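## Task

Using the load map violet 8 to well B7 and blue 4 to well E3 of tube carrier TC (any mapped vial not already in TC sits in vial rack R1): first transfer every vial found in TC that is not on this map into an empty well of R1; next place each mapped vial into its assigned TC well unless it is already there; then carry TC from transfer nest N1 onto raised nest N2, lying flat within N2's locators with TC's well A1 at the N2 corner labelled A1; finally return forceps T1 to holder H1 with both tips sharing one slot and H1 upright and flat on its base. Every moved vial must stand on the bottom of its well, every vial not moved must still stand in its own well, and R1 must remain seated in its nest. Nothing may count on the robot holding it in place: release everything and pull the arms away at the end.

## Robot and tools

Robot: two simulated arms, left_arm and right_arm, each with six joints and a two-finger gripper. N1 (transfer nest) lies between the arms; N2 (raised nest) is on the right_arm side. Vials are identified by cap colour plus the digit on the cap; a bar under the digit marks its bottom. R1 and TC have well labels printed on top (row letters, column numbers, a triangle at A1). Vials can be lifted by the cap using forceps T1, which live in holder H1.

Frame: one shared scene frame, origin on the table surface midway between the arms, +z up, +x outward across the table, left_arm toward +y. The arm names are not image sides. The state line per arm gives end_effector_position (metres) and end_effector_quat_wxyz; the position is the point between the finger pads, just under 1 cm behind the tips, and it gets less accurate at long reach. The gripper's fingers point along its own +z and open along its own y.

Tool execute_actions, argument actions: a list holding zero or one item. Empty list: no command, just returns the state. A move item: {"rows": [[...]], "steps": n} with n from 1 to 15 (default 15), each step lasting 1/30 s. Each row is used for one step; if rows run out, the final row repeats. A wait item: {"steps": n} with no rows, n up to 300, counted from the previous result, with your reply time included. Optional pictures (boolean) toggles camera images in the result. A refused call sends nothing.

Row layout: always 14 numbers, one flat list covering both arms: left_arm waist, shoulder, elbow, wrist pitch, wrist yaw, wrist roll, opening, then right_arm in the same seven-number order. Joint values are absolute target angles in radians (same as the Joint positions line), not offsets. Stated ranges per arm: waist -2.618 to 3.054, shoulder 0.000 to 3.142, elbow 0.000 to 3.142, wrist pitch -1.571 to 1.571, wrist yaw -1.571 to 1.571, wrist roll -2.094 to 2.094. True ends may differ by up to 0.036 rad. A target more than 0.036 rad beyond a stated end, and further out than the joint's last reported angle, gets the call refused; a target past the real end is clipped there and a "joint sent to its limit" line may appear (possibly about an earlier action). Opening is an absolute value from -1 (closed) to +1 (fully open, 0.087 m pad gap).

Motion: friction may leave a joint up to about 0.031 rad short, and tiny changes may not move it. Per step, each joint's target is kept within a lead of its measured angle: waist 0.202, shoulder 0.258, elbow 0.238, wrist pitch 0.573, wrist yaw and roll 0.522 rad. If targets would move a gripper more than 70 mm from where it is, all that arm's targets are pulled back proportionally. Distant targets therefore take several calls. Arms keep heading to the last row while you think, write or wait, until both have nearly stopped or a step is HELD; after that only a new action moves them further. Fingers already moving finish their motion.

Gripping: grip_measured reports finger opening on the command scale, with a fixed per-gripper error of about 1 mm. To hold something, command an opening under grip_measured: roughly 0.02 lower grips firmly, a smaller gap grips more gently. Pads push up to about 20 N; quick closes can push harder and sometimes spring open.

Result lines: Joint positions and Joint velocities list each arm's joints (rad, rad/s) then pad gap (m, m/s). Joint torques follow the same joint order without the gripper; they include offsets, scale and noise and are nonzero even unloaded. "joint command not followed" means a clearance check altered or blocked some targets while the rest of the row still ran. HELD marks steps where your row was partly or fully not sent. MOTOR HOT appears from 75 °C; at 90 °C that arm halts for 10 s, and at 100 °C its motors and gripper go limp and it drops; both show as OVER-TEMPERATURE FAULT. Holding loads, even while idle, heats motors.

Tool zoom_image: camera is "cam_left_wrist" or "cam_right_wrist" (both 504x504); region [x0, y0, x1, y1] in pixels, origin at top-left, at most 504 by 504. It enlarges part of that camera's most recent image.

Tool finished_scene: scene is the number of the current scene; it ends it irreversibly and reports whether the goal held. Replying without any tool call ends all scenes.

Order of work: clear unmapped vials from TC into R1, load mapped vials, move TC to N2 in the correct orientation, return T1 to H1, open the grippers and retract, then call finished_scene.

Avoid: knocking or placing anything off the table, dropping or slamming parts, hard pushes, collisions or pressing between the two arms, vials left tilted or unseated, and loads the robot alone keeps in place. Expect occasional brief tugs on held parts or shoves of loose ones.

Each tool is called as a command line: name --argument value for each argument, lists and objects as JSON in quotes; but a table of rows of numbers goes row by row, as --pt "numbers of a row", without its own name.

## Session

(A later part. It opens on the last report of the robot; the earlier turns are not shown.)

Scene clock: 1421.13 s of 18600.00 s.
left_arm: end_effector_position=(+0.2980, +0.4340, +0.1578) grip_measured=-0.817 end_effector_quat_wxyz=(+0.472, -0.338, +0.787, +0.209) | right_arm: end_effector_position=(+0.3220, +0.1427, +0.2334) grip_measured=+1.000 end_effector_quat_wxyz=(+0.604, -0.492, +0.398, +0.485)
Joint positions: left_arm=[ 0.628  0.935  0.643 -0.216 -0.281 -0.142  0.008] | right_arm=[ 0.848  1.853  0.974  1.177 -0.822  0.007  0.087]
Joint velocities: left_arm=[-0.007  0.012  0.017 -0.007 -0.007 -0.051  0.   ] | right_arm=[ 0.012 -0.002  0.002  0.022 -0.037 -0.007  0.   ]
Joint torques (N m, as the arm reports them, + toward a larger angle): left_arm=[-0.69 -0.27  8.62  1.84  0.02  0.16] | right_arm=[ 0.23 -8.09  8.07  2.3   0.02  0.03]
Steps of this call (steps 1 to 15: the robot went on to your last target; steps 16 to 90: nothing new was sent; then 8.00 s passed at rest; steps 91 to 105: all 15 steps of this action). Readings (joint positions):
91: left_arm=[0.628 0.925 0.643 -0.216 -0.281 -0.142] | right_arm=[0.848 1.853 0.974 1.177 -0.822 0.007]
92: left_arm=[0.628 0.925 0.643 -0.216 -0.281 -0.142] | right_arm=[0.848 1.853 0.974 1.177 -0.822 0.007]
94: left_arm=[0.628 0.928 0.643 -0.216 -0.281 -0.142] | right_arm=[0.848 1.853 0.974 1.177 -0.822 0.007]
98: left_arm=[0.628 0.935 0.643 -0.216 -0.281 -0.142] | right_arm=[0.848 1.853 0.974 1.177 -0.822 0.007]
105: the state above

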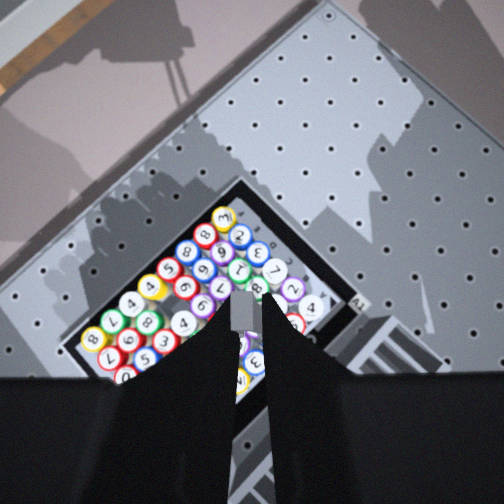

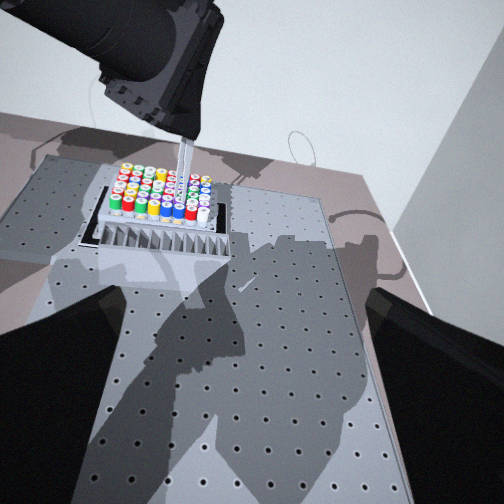

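execute_actions --actions '[{"rows":[[0.619,0.94,0.67,-0.22,-0.28,-0.147,-0.83,0.85,1.85,1.0,1.2,-0.83,0,1],[0.619,0.94,0.675,-0.225,-0.28,-0.147,-0.84,0.85,1.85,1.0,1.2,-0.83,0,1],[0.619,0.94,0.68,-0.232,-0.28,-0.147,-0.84,0.85,1.85,1.0,1.2,-0.83,0,1],[0.619,0.94,0.686,-0.24,-0.28,-0.147,-0.84,0.85,1.85,1.0,1.2,-0.83,0,1],[0.619,0.94,0.692,-0.248,-0.28,-0.147,-0.84,0.85,1.85,1.0,1.2,-0.83,0,1],[0.619,0.94,0.698,-0.256,-0.28,-0.147,-0.84,0.85,1.85,1.0,1.2,-0.83,0,1],[0.619,0.94,0.704,-0.264,-0.28,-0.147,-0.84,0.85,1.85,1.0,1.2,-0.83,0,1],[0.619,0.94,0.71,-0.271,-0.28,-0.147,-0.84,0.85,1.85,1.0,1.2,-0.83,0,1],[0.619,0.94,0.716,-0.277,-0.28,-0.147,-0.84,0.85,1.85,1.0,1.2,-0.83,0,1],[0.619,0.94,0.722,-0.283,-0.28,-0.147,-0.84,0.85,1.85,1.0,1.2,-0.83,0,1],[0.619,0.94,0.728,-0.287,-0.28,-0.147,-0.84,0.85,1.85,1.0,1.2,-0.83,0,1],[0.619,0.94,0.733,-0.287,-0.28,-0.147,-0.84,0.85,1.85,1.0,1.2,-0.83,0,1],[0.619,0.94,0.735,-0.284,-0.28,-0.147,-0.84,0.85,1.85,1.0,1.2,-0.83,0,1]],"steps":15}]'

zoom_image --camera "cam_right_wrist" --region '[140, 145, 220, 225]'

Scene clock: 1442.67 s of 18600.00 s.
left_arm: end_effector_position=(+0.2993, +0.4346, +0.1747) grip_measured=-0.830 end_effector_quat_wxyz=(+0.475, -0.339, +0.785, +0.209) | right_arm: end_effector_position=(+0.3220, +0.1427, +0.2334) grip_measured=+1.000 end_effector_quat_wxyz=(+0.604, -0.492, +0.398, +0.485)
Joint positions: left_arm=[ 0.628  0.935  0.704 -0.271 -0.281 -0.144  0.007] | right_arm=[ 0.848  1.853  0.974  1.177 -0.822  0.007  0.087]
Joint velocities: left_arm=[ 0.002 -0.012  0.042 -0.007 -0.051 -0.081  0.   ] | right_arm=[-0.012  0.007 -0.022  0.022 -0.007 -0.037  0.   ]
Joint torques (N m, as the arm reports them, + toward a larger angle): left_arm=[-0.69 -0.79  9.26  1.78  0.02  0.14] | right_arm=[ 0.24 -8.09  8.06  2.3   0.02  0.03]
Steps of this call (steps 1 to 15: the robot went on to your last target; steps 16 to 90: nothing new was sent; then 18.03 s passed at rest; steps 91 to 105: all 15 steps of this action). Readings (joint positions):
91: left_arm=[0.628 0.935 0.643 -0.216 -0.281 -0.143] | right_arm=[0.848 1.853 0.974 1.177 -0.822 0.007]
92: left_arm=[0.628 0.935 0.643 -0.216 -0.281 -0.143] | right_arm=[0.848 1.853 0.974 1.177 -0.822 0.007]
94: left_arm=[0.628 0.935 0.645 -0.220 -0.281 -0.143] | right_arm=[0.848 1.853 0.974 1.177 -0.822 0.007]
98: left_arm=[0.628 0.935 0.668 -0.243 -0.281 -0.144] | right_arm=[0.848 1.853 0.974 1.177 -0.822 0.007]
105: the state above

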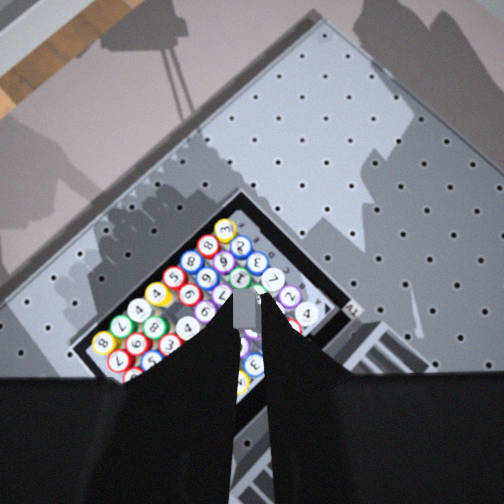

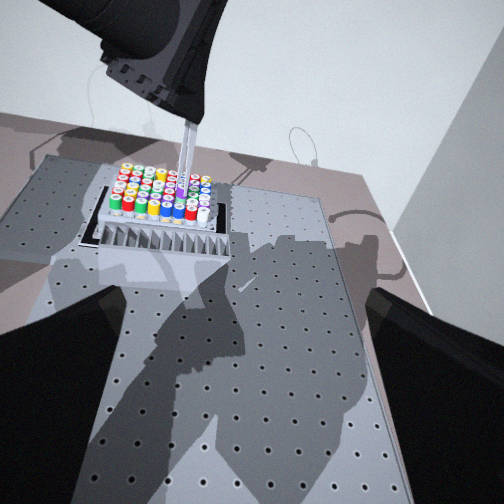

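Region (140, 145, 220, 225) of cam_right_wrist's 504x504 image, scaled by 6.300, with more detail than that image has.

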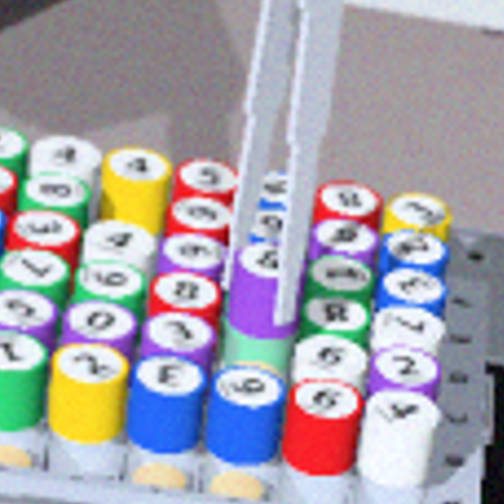

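Got it. Continue lifting.

execute_actions --actions '[{"rows":[[0.619,0.94,0.742,-0.295,-0.28,-0.147,-0.845,0.85,1.85,1.0,1.2,-0.83,0,1],[0.619,0.94,0.749,-0.305,-0.28,-0.147,-0.845,0.85,1.85,1.0,1.2,-0.83,0,1],[0.619,0.94,0.756,-0.315,-0.28,-0.147,-0.845,0.85,1.85,1.0,1.2,-0.83,0,1],[0.619,0.94,0.763,-0.324,-0.28,-0.147,-0.845,0.85,1.85,1.0,1.2,-0.83,0,1],[0.619,0.94,0.77,-0.332,-0.28,-0.147,-0.845,0.85,1.85,1.0,1.2,-0.83,0,1],[0.619,0.94,0.777,-0.339,-0.28,-0.147,-0.845,0.85,1.85,1.0,1.2,-0.83,0,1],[0.619,0.94,0.784,-0.346,-0.28,-0.147,-0.845,0.85,1.85,1.0,1.2,-0.83,0,1],[0.619,0.94,0.791,-0.353,-0.28,-0.147,-0.845,0.85,1.85,1.0,1.2,-0.83,0,1],[0.619,0.94,0.798,-0.36,-0.28,-0.147,-0.845,0.85,1.85,1.0,1.2,-0.83,0,1],[0.619,0.94,0.805,-0.367,-0.28,-0.147,-0.845,0.85,1.85,1.0,1.2,-0.83,0,1],[0.619,0.94,0.812,-0.374,-0.28,-0.147,-0.845,0.85,1.85,1.0,1.2,-0.83,0,1],[0.619,0.94,0.819,-0.381,-0.28,-0.147,-0.845,0.85,1.85,1.0,1.2,-0.83,0,1],[0.619,0.94,0.826,-0.388,-0.28,-0.147,-0.845,0.85,1.85,1.0,1.2,-0.83,0,1],[0.619,0.94,0.833,-0.395,-0.28,-0.147,-0.845,0.85,1.85,1.0,1.2,-0.83,0,1],[0.619,0.94,0.84,-0.402,-0.28,-0.147,-0.845,0.85,1.85,1.0,1.2,-0.83,0,1]],"steps":15}]' --pictures false

execute_actions --actions '[{"rows":[[0.619,0.94,0.848,-0.409,-0.28,-0.147,-0.845,0.85,1.85,1.0,1.2,-0.83,0,1],[0.619,0.94,0.856,-0.416,-0.28,-0.147,-0.845,0.85,1.85,1.0,1.2,-0.83,0,1],[0.619,0.94,0.864,-0.423,-0.28,-0.147,-0.845,0.85,1.85,1.0,1.2,-0.83,0,1],[0.619,0.94,0.872,-0.43,-0.28,-0.147,-0.845,0.85,1.85,1.0,1.2,-0.83,0,1],[0.619,0.94,0.88,-0.438,-0.28,-0.147,-0.845,0.85,1.85,1.0,1.2,-0.83,0,1],[0.619,0.94,0.888,-0.446,-0.28,-0.147,-0.845,0.85,1.85,1.0,1.2,-0.83,0,1],[0.619,0.94,0.896,-0.454,-0.28,-0.147,-0.845,0.85,1.85,1.0,1.2,-0.83,0,1],[0.619,0.94,0.904,-0.462,-0.28,-0.147,-0.845,0.85,1.85,1.0,1.2,-0.83,0,1],[0.619,0.94,0.912,-0.47,-0.28,-0.147,-0.845,0.85,1.85,1.0,1.2,-0.83,0,1],[0.619,0.94,0.92,-0.477,-0.28,-0.147,-0.845,0.85,1.85,1.0,1.2,-0.83,0,1],[0.619,0.94,0.928,-0.483,-0.28,-0.147,-0.845,0.85,1.85,1.0,1.2,-0.83,0,1],[0.619,0.94,0.935,-0.487,-0.28,-0.147,-0.845,0.85,1.85,1.0,1.2,-0.83,0,1],[0.619,0.94,0.94,-0.488,-0.28,-0.147,-0.845,0.85,1.85,1.0,1.2,-0.83,0,1]],"steps":15}]'

zoom_image --camera "cam_right_wrist" --region '[110, 50, 290, 230]'

Scene clock: 1465.27 s of 18600.00 s.
left_arm: end_effector_position=(+0.2973, +0.4335, +0.1972) grip_measured=-0.831 end_effector_quat_wxyz=(+0.472, -0.339, +0.787, +0.209) | right_arm: end_effector_position=(+0.3220, +0.1427, +0.2334) grip_measured=+1.000 end_effector_quat_wxyz=(+0.604, -0.492, +0.398, +0.485)
Joint positions: left_arm=[ 0.628  0.935  0.798 -0.371 -0.281 -0.144  0.007] | right_arm=[ 0.848  1.853  0.974  1.177 -0.822  0.007  0.087]
Joint velocities: left_arm=[ 0.012  0.007  0.198 -0.256 -0.051 -0.022  0.   ] | right_arm=[-0.012 -0.007  0.002 -0.007  0.051  0.037  0.   ]
Joint torques (N m, as the arm reports them, + toward a larger angle): left_arm=[-0.7  -0.77  9.6   1.8   0.03  0.13] | right_arm=[ 0.23 -8.09  8.06  2.3   0.02  0.03]
Steps of this call (steps 1 to 15: the robot went on to your last target; steps 16 to 90: nothing new was sent; then 19.10 s passed at rest; steps 91 to 105: all 15 steps of this action). Readings (joint positions):
91: left_arm=[0.628 0.935 0.705 -0.281 -0.281 -0.144] | right_arm=[0.848 1.853 0.974 1.177 -0.822 0.007]
92: left_arm=[0.628 0.935 0.707 -0.285 -0.281 -0.144] | right_arm=[0.848 1.853 0.974 1.177 -0.822 0.007]
94: left_arm=[0.628 0.935 0.717 -0.300 -0.281 -0.144] | right_arm=[0.848 1.853 0.974 1.177 -0.822 0.007]
98: left_arm=[0.628 0.935 0.748 -0.325 -0.281 -0.144] | right_arm=[0.848 1.853 0.974 1.177 -0.822 0.007]
105: the state above

Scene clock: 1465.77 s of 18600.00 s.
left_arm: end_effector_position=(+0.2952, +0.4324, +0.2273) grip_measured=-0.831 end_effector_quat_wxyz=(+0.478, -0.339, +0.783, +0.209) | right_arm: end_effector_position=(+0.3220, +0.1427, +0.2334) grip_measured=+1.000 end_effector_quat_wxyz=(+0.604, -0.492, +0.398, +0.485)
Joint positions: left_arm=[ 0.628  0.935  0.909 -0.468 -0.281 -0.144  0.007] | right_arm=[ 0.848  1.853  0.974  1.177 -0.822  0.007  0.087]
Joint velocities: left_arm=[ 0.007  0.007  0.09  -0.037 -0.037 -0.066 -0.   ] | right_arm=[-0.012 -0.002 -0.007  0.022  0.051  0.007  0.   ]
Joint torques (N m, as the arm reports them, + toward a larger angle): left_arm=[-0.69 -0.69  9.1   1.74  0.02  0.14] | right_arm=[ 0.24 -8.09  8.07  2.3   0.02  0.03]
Steps of this call (steps 1 to 15: all 15 steps of this action). Readings (joint positions):
1: left_arm=[0.628 0.935 0.805 -0.378 -0.281 -0.144] | right_arm=[0.848 1.853 0.974 1.177 -0.822 0.007]
2: left_arm=[0.628 0.935 0.812 -0.385 -0.281 -0.144] | right_arm=[0.848 1.853 0.974 1.177 -0.822 0.007]
4: left_arm=[0.628 0.935 0.828 -0.399 -0.281 -0.144] | right_arm=[0.848 1.853 0.974 1.177 -0.822 0.007]
8: left_arm=[0.628 0.935 0.860 -0.428 -0.281 -0.144] | right_arm=[0.848 1.853 0.974 1.177 -0.822 0.007]
15: the state above

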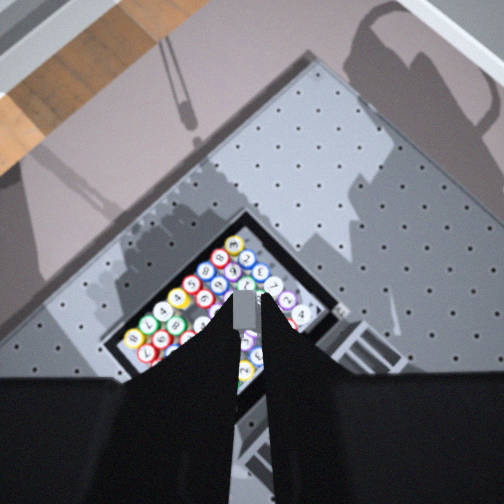

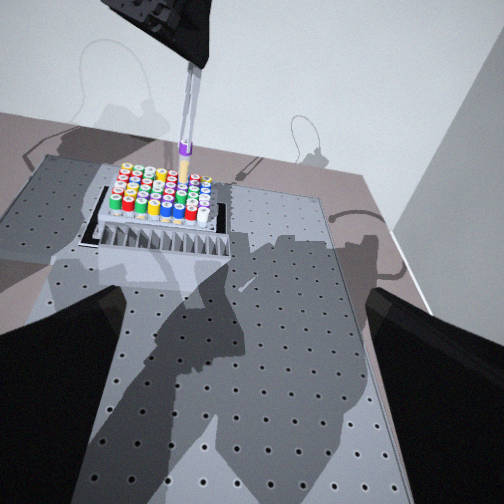

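Region (110, 50, 290, 230) of cam_right_wrist's 504x504 image, scaled by 2.800, with more detail than that image has.

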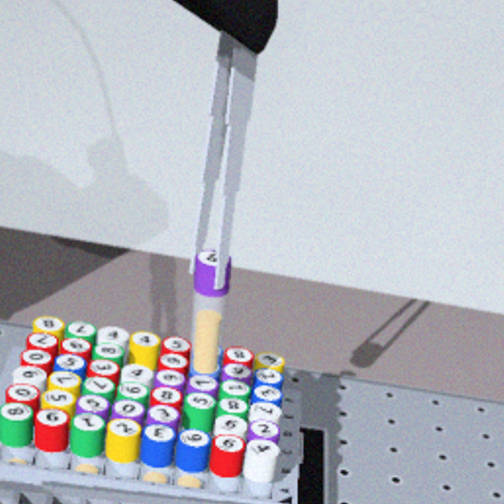

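execute_actions --actions '[{"rows":[[0.619,0.94,0.94,-0.488,-0.28,-0.147,-0.845,0.86,1.81,0.99,1.17,-0.81,0,1],[0.619,0.94,0.94,-0.488,-0.28,-0.147,-0.845,0.87,1.76,0.97,1.13,-0.79,0,1],[0.619,0.94,0.94,-0.488,-0.28,-0.147,-0.845,0.88,1.7,0.95,1.08,-0.76,0,1],[0.619,0.94,0.94,-0.488,-0.28,-0.147,-0.845,0.89,1.64,0.925,1.03,-0.73,0,1],[0.619,0.94,0.94,-0.488,-0.28,-0.147,-0.845,0.9,1.58,0.9,0.98,-0.7,0,1],[0.619,0.94,0.94,-0.488,-0.28,-0.147,-0.845,0.91,1.52,0.875,0.93,-0.67,0,1],[0.619,0.94,0.94,-0.488,-0.28,-0.147,-0.845,0.92,1.46,0.85,0.88,-0.64,0,1],[0.619,0.94,0.94,-0.488,-0.28,-0.147,-0.845,0.93,1.4,0.825,0.83,-0.61,0,1],[0.619,0.94,0.94,-0.488,-0.28,-0.147,-0.845,0.94,1.34,0.8,0.78,-0.58,0,1],[0.619,0.94,0.94,-0.488,-0.28,-0.147,-0.845,0.95,1.28,0.775,0.73,-0.55,0,1],[0.619,0.94,0.94,-0.488,-0.28,-0.147,-0.845,0.96,1.22,0.75,0.68,-0.52,0,1],[0.619,0.94,0.94,-0.488,-0.28,-0.147,-0.845,0.97,1.16,0.725,0.63,-0.49,0,1],[0.619,0.94,0.94,-0.488,-0.28,-0.147,-0.845,0.98,1.1,0.7,0.58,-0.46,0,1],[0.619,0.94,0.94,-0.488,-0.28,-0.147,-0.845,0.99,1.04,0.675,0.53,-0.43,0,1],[0.619,0.94,0.94,-0.488,-0.28,-0.147,-0.845,1.0,0.98,0.65,0.48,-0.4,0,1]],"steps":15}]' --pictures false

execute_actions --actions '[{"rows":[[0.612,0.94,0.94,-0.488,-0.28,-0.147,-0.845,1.01,0.915,0.625,0.43,-0.37,0,1],[0.602,0.94,0.94,-0.488,-0.28,-0.147,-0.845,1.02,0.85,0.6,0.375,-0.34,0,1],[0.588,0.94,0.94,-0.488,-0.28,-0.147,-0.845,1.03,0.785,0.575,0.32,-0.31,0,1],[0.57,0.94,0.94,-0.488,-0.28,-0.147,-0.845,1.04,0.72,0.55,0.265,-0.28,0,1],[0.548,0.94,0.94,-0.488,-0.28,-0.147,-0.845,1.05,0.655,0.525,0.21,-0.25,0,1],[0.522,0.94,0.94,-0.488,-0.28,-0.147,-0.845,1.06,0.59,0.5,0.155,-0.22,0,1],[0.492,0.94,0.94,-0.488,-0.28,-0.147,-0.845,1.07,0.525,0.475,0.1,-0.19,0,1],[0.462,0.94,0.94,-0.488,-0.28,-0.147,-0.845,1.08,0.46,0.45,0.045,-0.16,0,1],[0.432,0.94,0.94,-0.488,-0.28,-0.147,-0.845,1.09,0.395,0.425,-0.01,-0.13,0,1],[0.402,0.94,0.94,-0.488,-0.28,-0.147,-0.845,1.1,0.33,0.4,-0.065,-0.1,0,1],[0.372,0.94,0.94,-0.488,-0.28,-0.147,-0.845,1.11,0.265,0.375,-0.12,-0.07,0,1],[0.342,0.94,0.94,-0.488,-0.28,-0.147,-0.845,1.11,0.2,0.35,-0.175,-0.04,0,1],[0.312,0.94,0.94,-0.488,-0.28,-0.147,-0.845,1.11,0.13,0.33,-0.23,-0.02,0,1],[0.282,0.94,0.94,-0.488,-0.28,-0.147,-0.845,1.11,0.07,0.31,-0.27,0,0,1],[0.252,0.94,0.94,-0.488,-0.28,-0.147,-0.845,1.11,0.02,0.3,-0.3,0,0,1]],"steps":15}]' --pictures false

execute_actions --actions '[{"rows":[[0.222,0.94,0.94,-0.488,-0.28,-0.147,-0.845,1.11,0.02,0.3,-0.3,0,0,1],[0.192,0.94,0.94,-0.488,-0.28,-0.147,-0.845,1.11,0.02,0.3,-0.3,0,0,1],[0.162,0.94,0.94,-0.488,-0.28,-0.147,-0.845,1.11,0.02,0.3,-0.3,0,0,1],[0.132,0.94,0.94,-0.488,-0.28,-0.147,-0.845,1.11,0.02,0.3,-0.3,0,0,1],[0.102,0.94,0.94,-0.488,-0.28,-0.147,-0.845,1.11,0.02,0.3,-0.3,0,0,1],[0.072,0.94,0.94,-0.488,-0.28,-0.147,-0.845,1.11,0.02,0.3,-0.3,0,0,1],[0.042,0.94,0.94,-0.488,-0.28,-0.147,-0.845,1.11,0.02,0.3,-0.3,0,0,1],[0.012,0.94,0.94,-0.488,-0.28,-0.147,-0.845,1.11,0.02,0.3,-0.3,0,0,1],[-0.018,0.94,0.94,-0.488,-0.28,-0.147,-0.845,1.11,0.02,0.3,-0.3,0,0,1],[-0.048,0.94,0.94,-0.488,-0.28,-0.147,-0.845,1.11,0.02,0.3,-0.3,0,0,1],[-0.078,0.94,0.94,-0.488,-0.28,-0.147,-0.845,1.11,0.02,0.3,-0.3,0,0,1],[-0.108,0.94,0.94,-0.488,-0.28,-0.147,-0.845,1.11,0.02,0.3,-0.3,0,0,1],[-0.138,0.94,0.94,-0.488,-0.28,-0.147,-0.845,1.11,0.02,0.3,-0.3,0,0,1],[-0.168,0.94,0.94,-0.488,-0.28,-0.147,-0.845,1.11,0.02,0.3,-0.3,0,0,1],[-0.198,0.94,0.94,-0.488,-0.28,-0.147,-0.845,1.11,0.02,0.3,-0.3,0,0,1]],"steps":15}]' --pictures false

execute_actions --actions '[{"rows":[[-0.228,0.94,0.94,-0.488,-0.28,-0.147,-0.845,1.11,0.02,0.3,-0.3,0,0,1],[-0.258,0.94,0.94,-0.488,-0.28,-0.147,-0.845,1.11,0.02,0.3,-0.3,0,0,1],[-0.288,0.94,0.94,-0.488,-0.28,-0.147,-0.845,1.11,0.02,0.3,-0.3,0,0,1],[-0.318,0.94,0.94,-0.488,-0.28,-0.147,-0.845,1.11,0.02,0.3,-0.3,0,0,1],[-0.348,0.94,0.94,-0.488,-0.28,-0.147,-0.845,1.11,0.02,0.3,-0.3,0,0,1],[-0.378,0.94,0.94,-0.488,-0.28,-0.147,-0.845,1.11,0.02,0.3,-0.3,0,0,1],[-0.408,0.94,0.94,-0.488,-0.28,-0.147,-0.845,1.11,0.02,0.3,-0.3,0,0,1],[-0.438,0.94,0.94,-0.488,-0.28,-0.147,-0.845,1.11,0.02,0.3,-0.3,0,0,1],[-0.468,0.94,0.94,-0.488,-0.28,-0.147,-0.845,1.11,0.02,0.3,-0.3,0,0,1],[-0.498,0.94,0.94,-0.488,-0.28,-0.147,-0.845,1.11,0.02,0.3,-0.3,0,0,1],[-0.528,0.94,0.94,-0.488,-0.28,-0.147,-0.845,1.11,0.02,0.3,-0.3,0,0,1],[-0.555,0.94,0.94,-0.488,-0.28,-0.147,-0.845,1.11,0.02,0.3,-0.3,0,0,1],[-0.578,0.94,0.94,-0.488,-0.28,-0.147,-0.845,1.11,0.02,0.3,-0.3,0,0,1],[-0.592,0.94,0.94,-0.488,-0.28,-0.147,-0.845,1.11,0.02,0.3,-0.3,0,0,1],[-0.6,0.94,0.94,-0.488,-0.28,-0.147,-0.845,1.11,0.02,0.3,-0.3,0,0,1]],"steps":15}]'

Scene clock: 1515.10 s of 18600.00 s.
left_arm: end_effector_position=(+0.2931, +0.4312, +0.2251) grip_measured=-0.831 end_effector_quat_wxyz=(+0.472, -0.339, +0.787, +0.209) | right_arm: end_effector_position=(+0.2167, +0.0570, +0.3530) grip_measured=+1.000 end_effector_quat_wxyz=(+0.656, -0.422, +0.420, +0.464)
Joint positions: left_arm=[ 0.628  0.935  0.911 -0.486 -0.281 -0.144  0.007] | right_arm=[ 0.973  1.075  0.717  0.704 -0.528  0.006  0.087]
Joint velocities: left_arm=[-0.002 -0.017 -0.017 -0.007 -0.007  0.007  0.   ] | right_arm=[ 0.252 -1.648 -0.794 -1.399  0.784 -0.066  0.   ]
Joint torques (N m, as the arm reports them, + toward a larger angle): left_arm=[-0.7  -0.68  9.24  1.81  0.02  0.14] | right_arm=[ 0.89 -2.27  5.41  1.9   0.17  0.04]
Steps of this call (steps 1 to 30: the robot went on to your last target; steps 31 to 90: nothing new was sent; then 45.83 s passed at rest; steps 91 to 105: all 15 steps of this action). Readings (joint positions):
91: left_arm=[0.628 0.935 0.911 -0.486 -0.281 -0.144] | right_arm=[0.848 1.850 0.974 1.175 -0.822 0.007]
92: left_arm=[0.628 0.935 0.911 -0.486 -0.281 -0.144] | right_arm=[0.849 1.839 0.974 1.161 -0.818 0.007]
94: left_arm=[0.628 0.935 0.911 -0.486 -0.281 -0.144] | right_arm=[0.857 1.775 0.956 1.106 -0.792 0.007]
98: left_arm=[0.628 0.935 0.911 -0.486 -0.281 -0.144] | right_arm=[0.900 1.521 0.879 0.978 -0.711 0.007]
105: the state above

Scene clock: 1515.60 s of 18600.00 s.
left_arm: end_effector_position=(+0.3386, +0.3447, +0.2251) grip_measured=-0.832 end_effector_quat_wxyz=(+0.499, -0.209, +0.831, +0.130) | right_arm: end_effector_position=(+0.1556, -0.0763, +0.2501) grip_measured=+1.000 end_effector_quat_wxyz=(+0.649, -0.338, +0.564, +0.382)
Joint positions: left_arm=[ 0.307  0.935  0.911 -0.486 -0.281 -0.144  0.007] | right_arm=[ 1.097  0.115  0.343 -0.092 -0.098  0.006  0.087]
Joint velocities: left_arm=[-0.852  0.002 -0.027  0.051  0.022 -0.022  0.001] | right_arm=[ 0.017 -1.702 -0.564 -1.59   0.564  0.022  0.   ]
Joint torques (N m, as the arm reports them, + toward a larger angle): left_arm=[-0.22 -0.55  9.37  1.83  0.02  0.14] | right_arm=[1.1  2.79 5.91 2.56 0.05 0.03]
Steps of this call (steps 1 to 15: all 15 steps of this action). Readings (joint positions):
1: left_arm=[0.627 0.935 0.911 -0.486 -0.281 -0.144] | right_arm=[0.983 1.017 0.690 0.655 -0.500 0.006]
2: left_arm=[0.623 0.935 0.911 -0.486 -0.281 -0.144] | right_arm=[0.993 0.957 0.662 0.603 -0.471 0.006]
4: left_arm=[0.604 0.935 0.911 -0.486 -0.281 -0.144] | right_arm=[1.013 0.832 0.609 0.497 -0.412 0.006]
8: left_arm=[0.517 0.935 0.911 -0.486 -0.282 -0.144] | right_arm=[1.052 0.570 0.510 0.284 -0.294 0.006]
15: the state above

Scene clock: 1516.10 s of 18600.00 s.
left_arm: end_effector_position=(+0.3520, +0.2088, +0.2250) grip_measured=-0.832 end_effector_quat_wxyz=(+0.515, -0.018, +0.857, +0.016) | right_arm: end_effector_position=(+0.1617, -0.0942, +0.2052) grip_measured=+1.000 end_effector_quat_wxyz=(+0.621, -0.333, +0.625, +0.335)
Joint positions: left_arm=[-0.143  0.935  0.911 -0.486 -0.28  -0.144  0.007] | right_arm=[ 1.097  0.027  0.315 -0.291 -0.012  0.006  0.087]
Joint velocities: left_arm=[-0.842 -0.017  0.007 -0.022 -0.007  0.022 -0.   ] | right_arm=[ 0.002 -0.022  0.007 -0.051 -0.007 -0.022  0.   ]
Joint torques (N m, as the arm reports them, + toward a larger angle): left_arm=[-0.33 -0.64  9.23  1.81  0.02  0.16] | right_arm=[1.07 1.74 5.28 2.41 0.08 0.03]
Steps of this call (steps 1 to 15: all 15 steps of this action). Readings (joint positions):
1: left_arm=[0.277 0.935 0.911 -0.486 -0.281 -0.144] | right_arm=[1.097 0.067 0.328 -0.136 -0.080 0.006]
2: left_arm=[0.247 0.935 0.911 -0.486 -0.281 -0.144] | right_arm=[1.097 0.040 0.320 -0.170 -0.065 0.006]
4: left_arm=[0.187 0.935 0.911 -0.486 -0.281 -0.144] | right_arm=[1.097 0.027 0.316 -0.217 -0.045 0.006]
8: left_arm=[0.067 0.935 0.911 -0.486 -0.280 -0.144] | right_arm=[1.097 0.027 0.315 -0.267 -0.023 0.006]
15: the state above

Scene clock: 1516.60 s of 18600.00 s.
left_arm: end_effector_position=(+0.3081, +0.0855, +0.2250) grip_measured=-0.832 end_effector_quat_wxyz=(+0.506, +0.166, +0.841, -0.095) | right_arm: end_effector_position=(+0.1620, -0.0946, +0.2041) grip_measured=+1.000 end_effector_quat_wxyz=(+0.620, -0.333, +0.627, +0.334)
Joint positions: left_arm=[-0.574  0.935  0.911 -0.486 -0.279 -0.144  0.007] | right_arm=[ 1.097  0.027  0.315 -0.295 -0.009  0.006  0.087]
Joint velocities: left_arm=[-0.462  0.002  0.017 -0.037  0.037  0.066 -0.   ] | right_arm=[-0.002 -0.012  0.002  0.007 -0.022  0.022  0.   ]
Joint torques (N m, as the arm reports them, + toward a larger angle): left_arm=[ 0.14 -0.55  9.18  1.82  0.02  0.09] | right_arm=[1.07 1.75 5.28 2.42 0.08 0.03]
Steps of this call (steps 1 to 15: all 15 steps of this action). Readings (joint positions):
1: left_arm=[-0.173 0.935 0.911 -0.486 -0.280 -0.144] | right_arm=[1.097 0.027 0.315 -0.292 -0.011 0.006]
2: left_arm=[-0.203 0.935 0.911 -0.486 -0.280 -0.144] | right_arm=[1.097 0.027 0.315 -0.292 -0.011 0.006]
4: left_arm=[-0.263 0.935 0.911 -0.486 -0.280 -0.144] | right_arm=[1.097 0.027 0.315 -0.293 -0.010 0.006]
8: left_arm=[-0.383 0.935 0.911 -0.486 -0.280 -0.144] | right_arm=[1.097 0.027 0.315 -0.294 -0.010 0.006]
15: the state above

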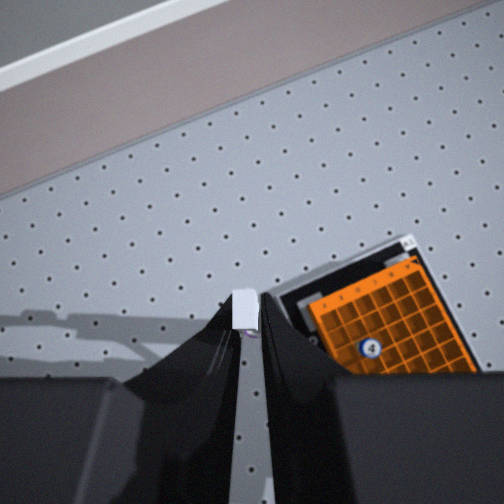

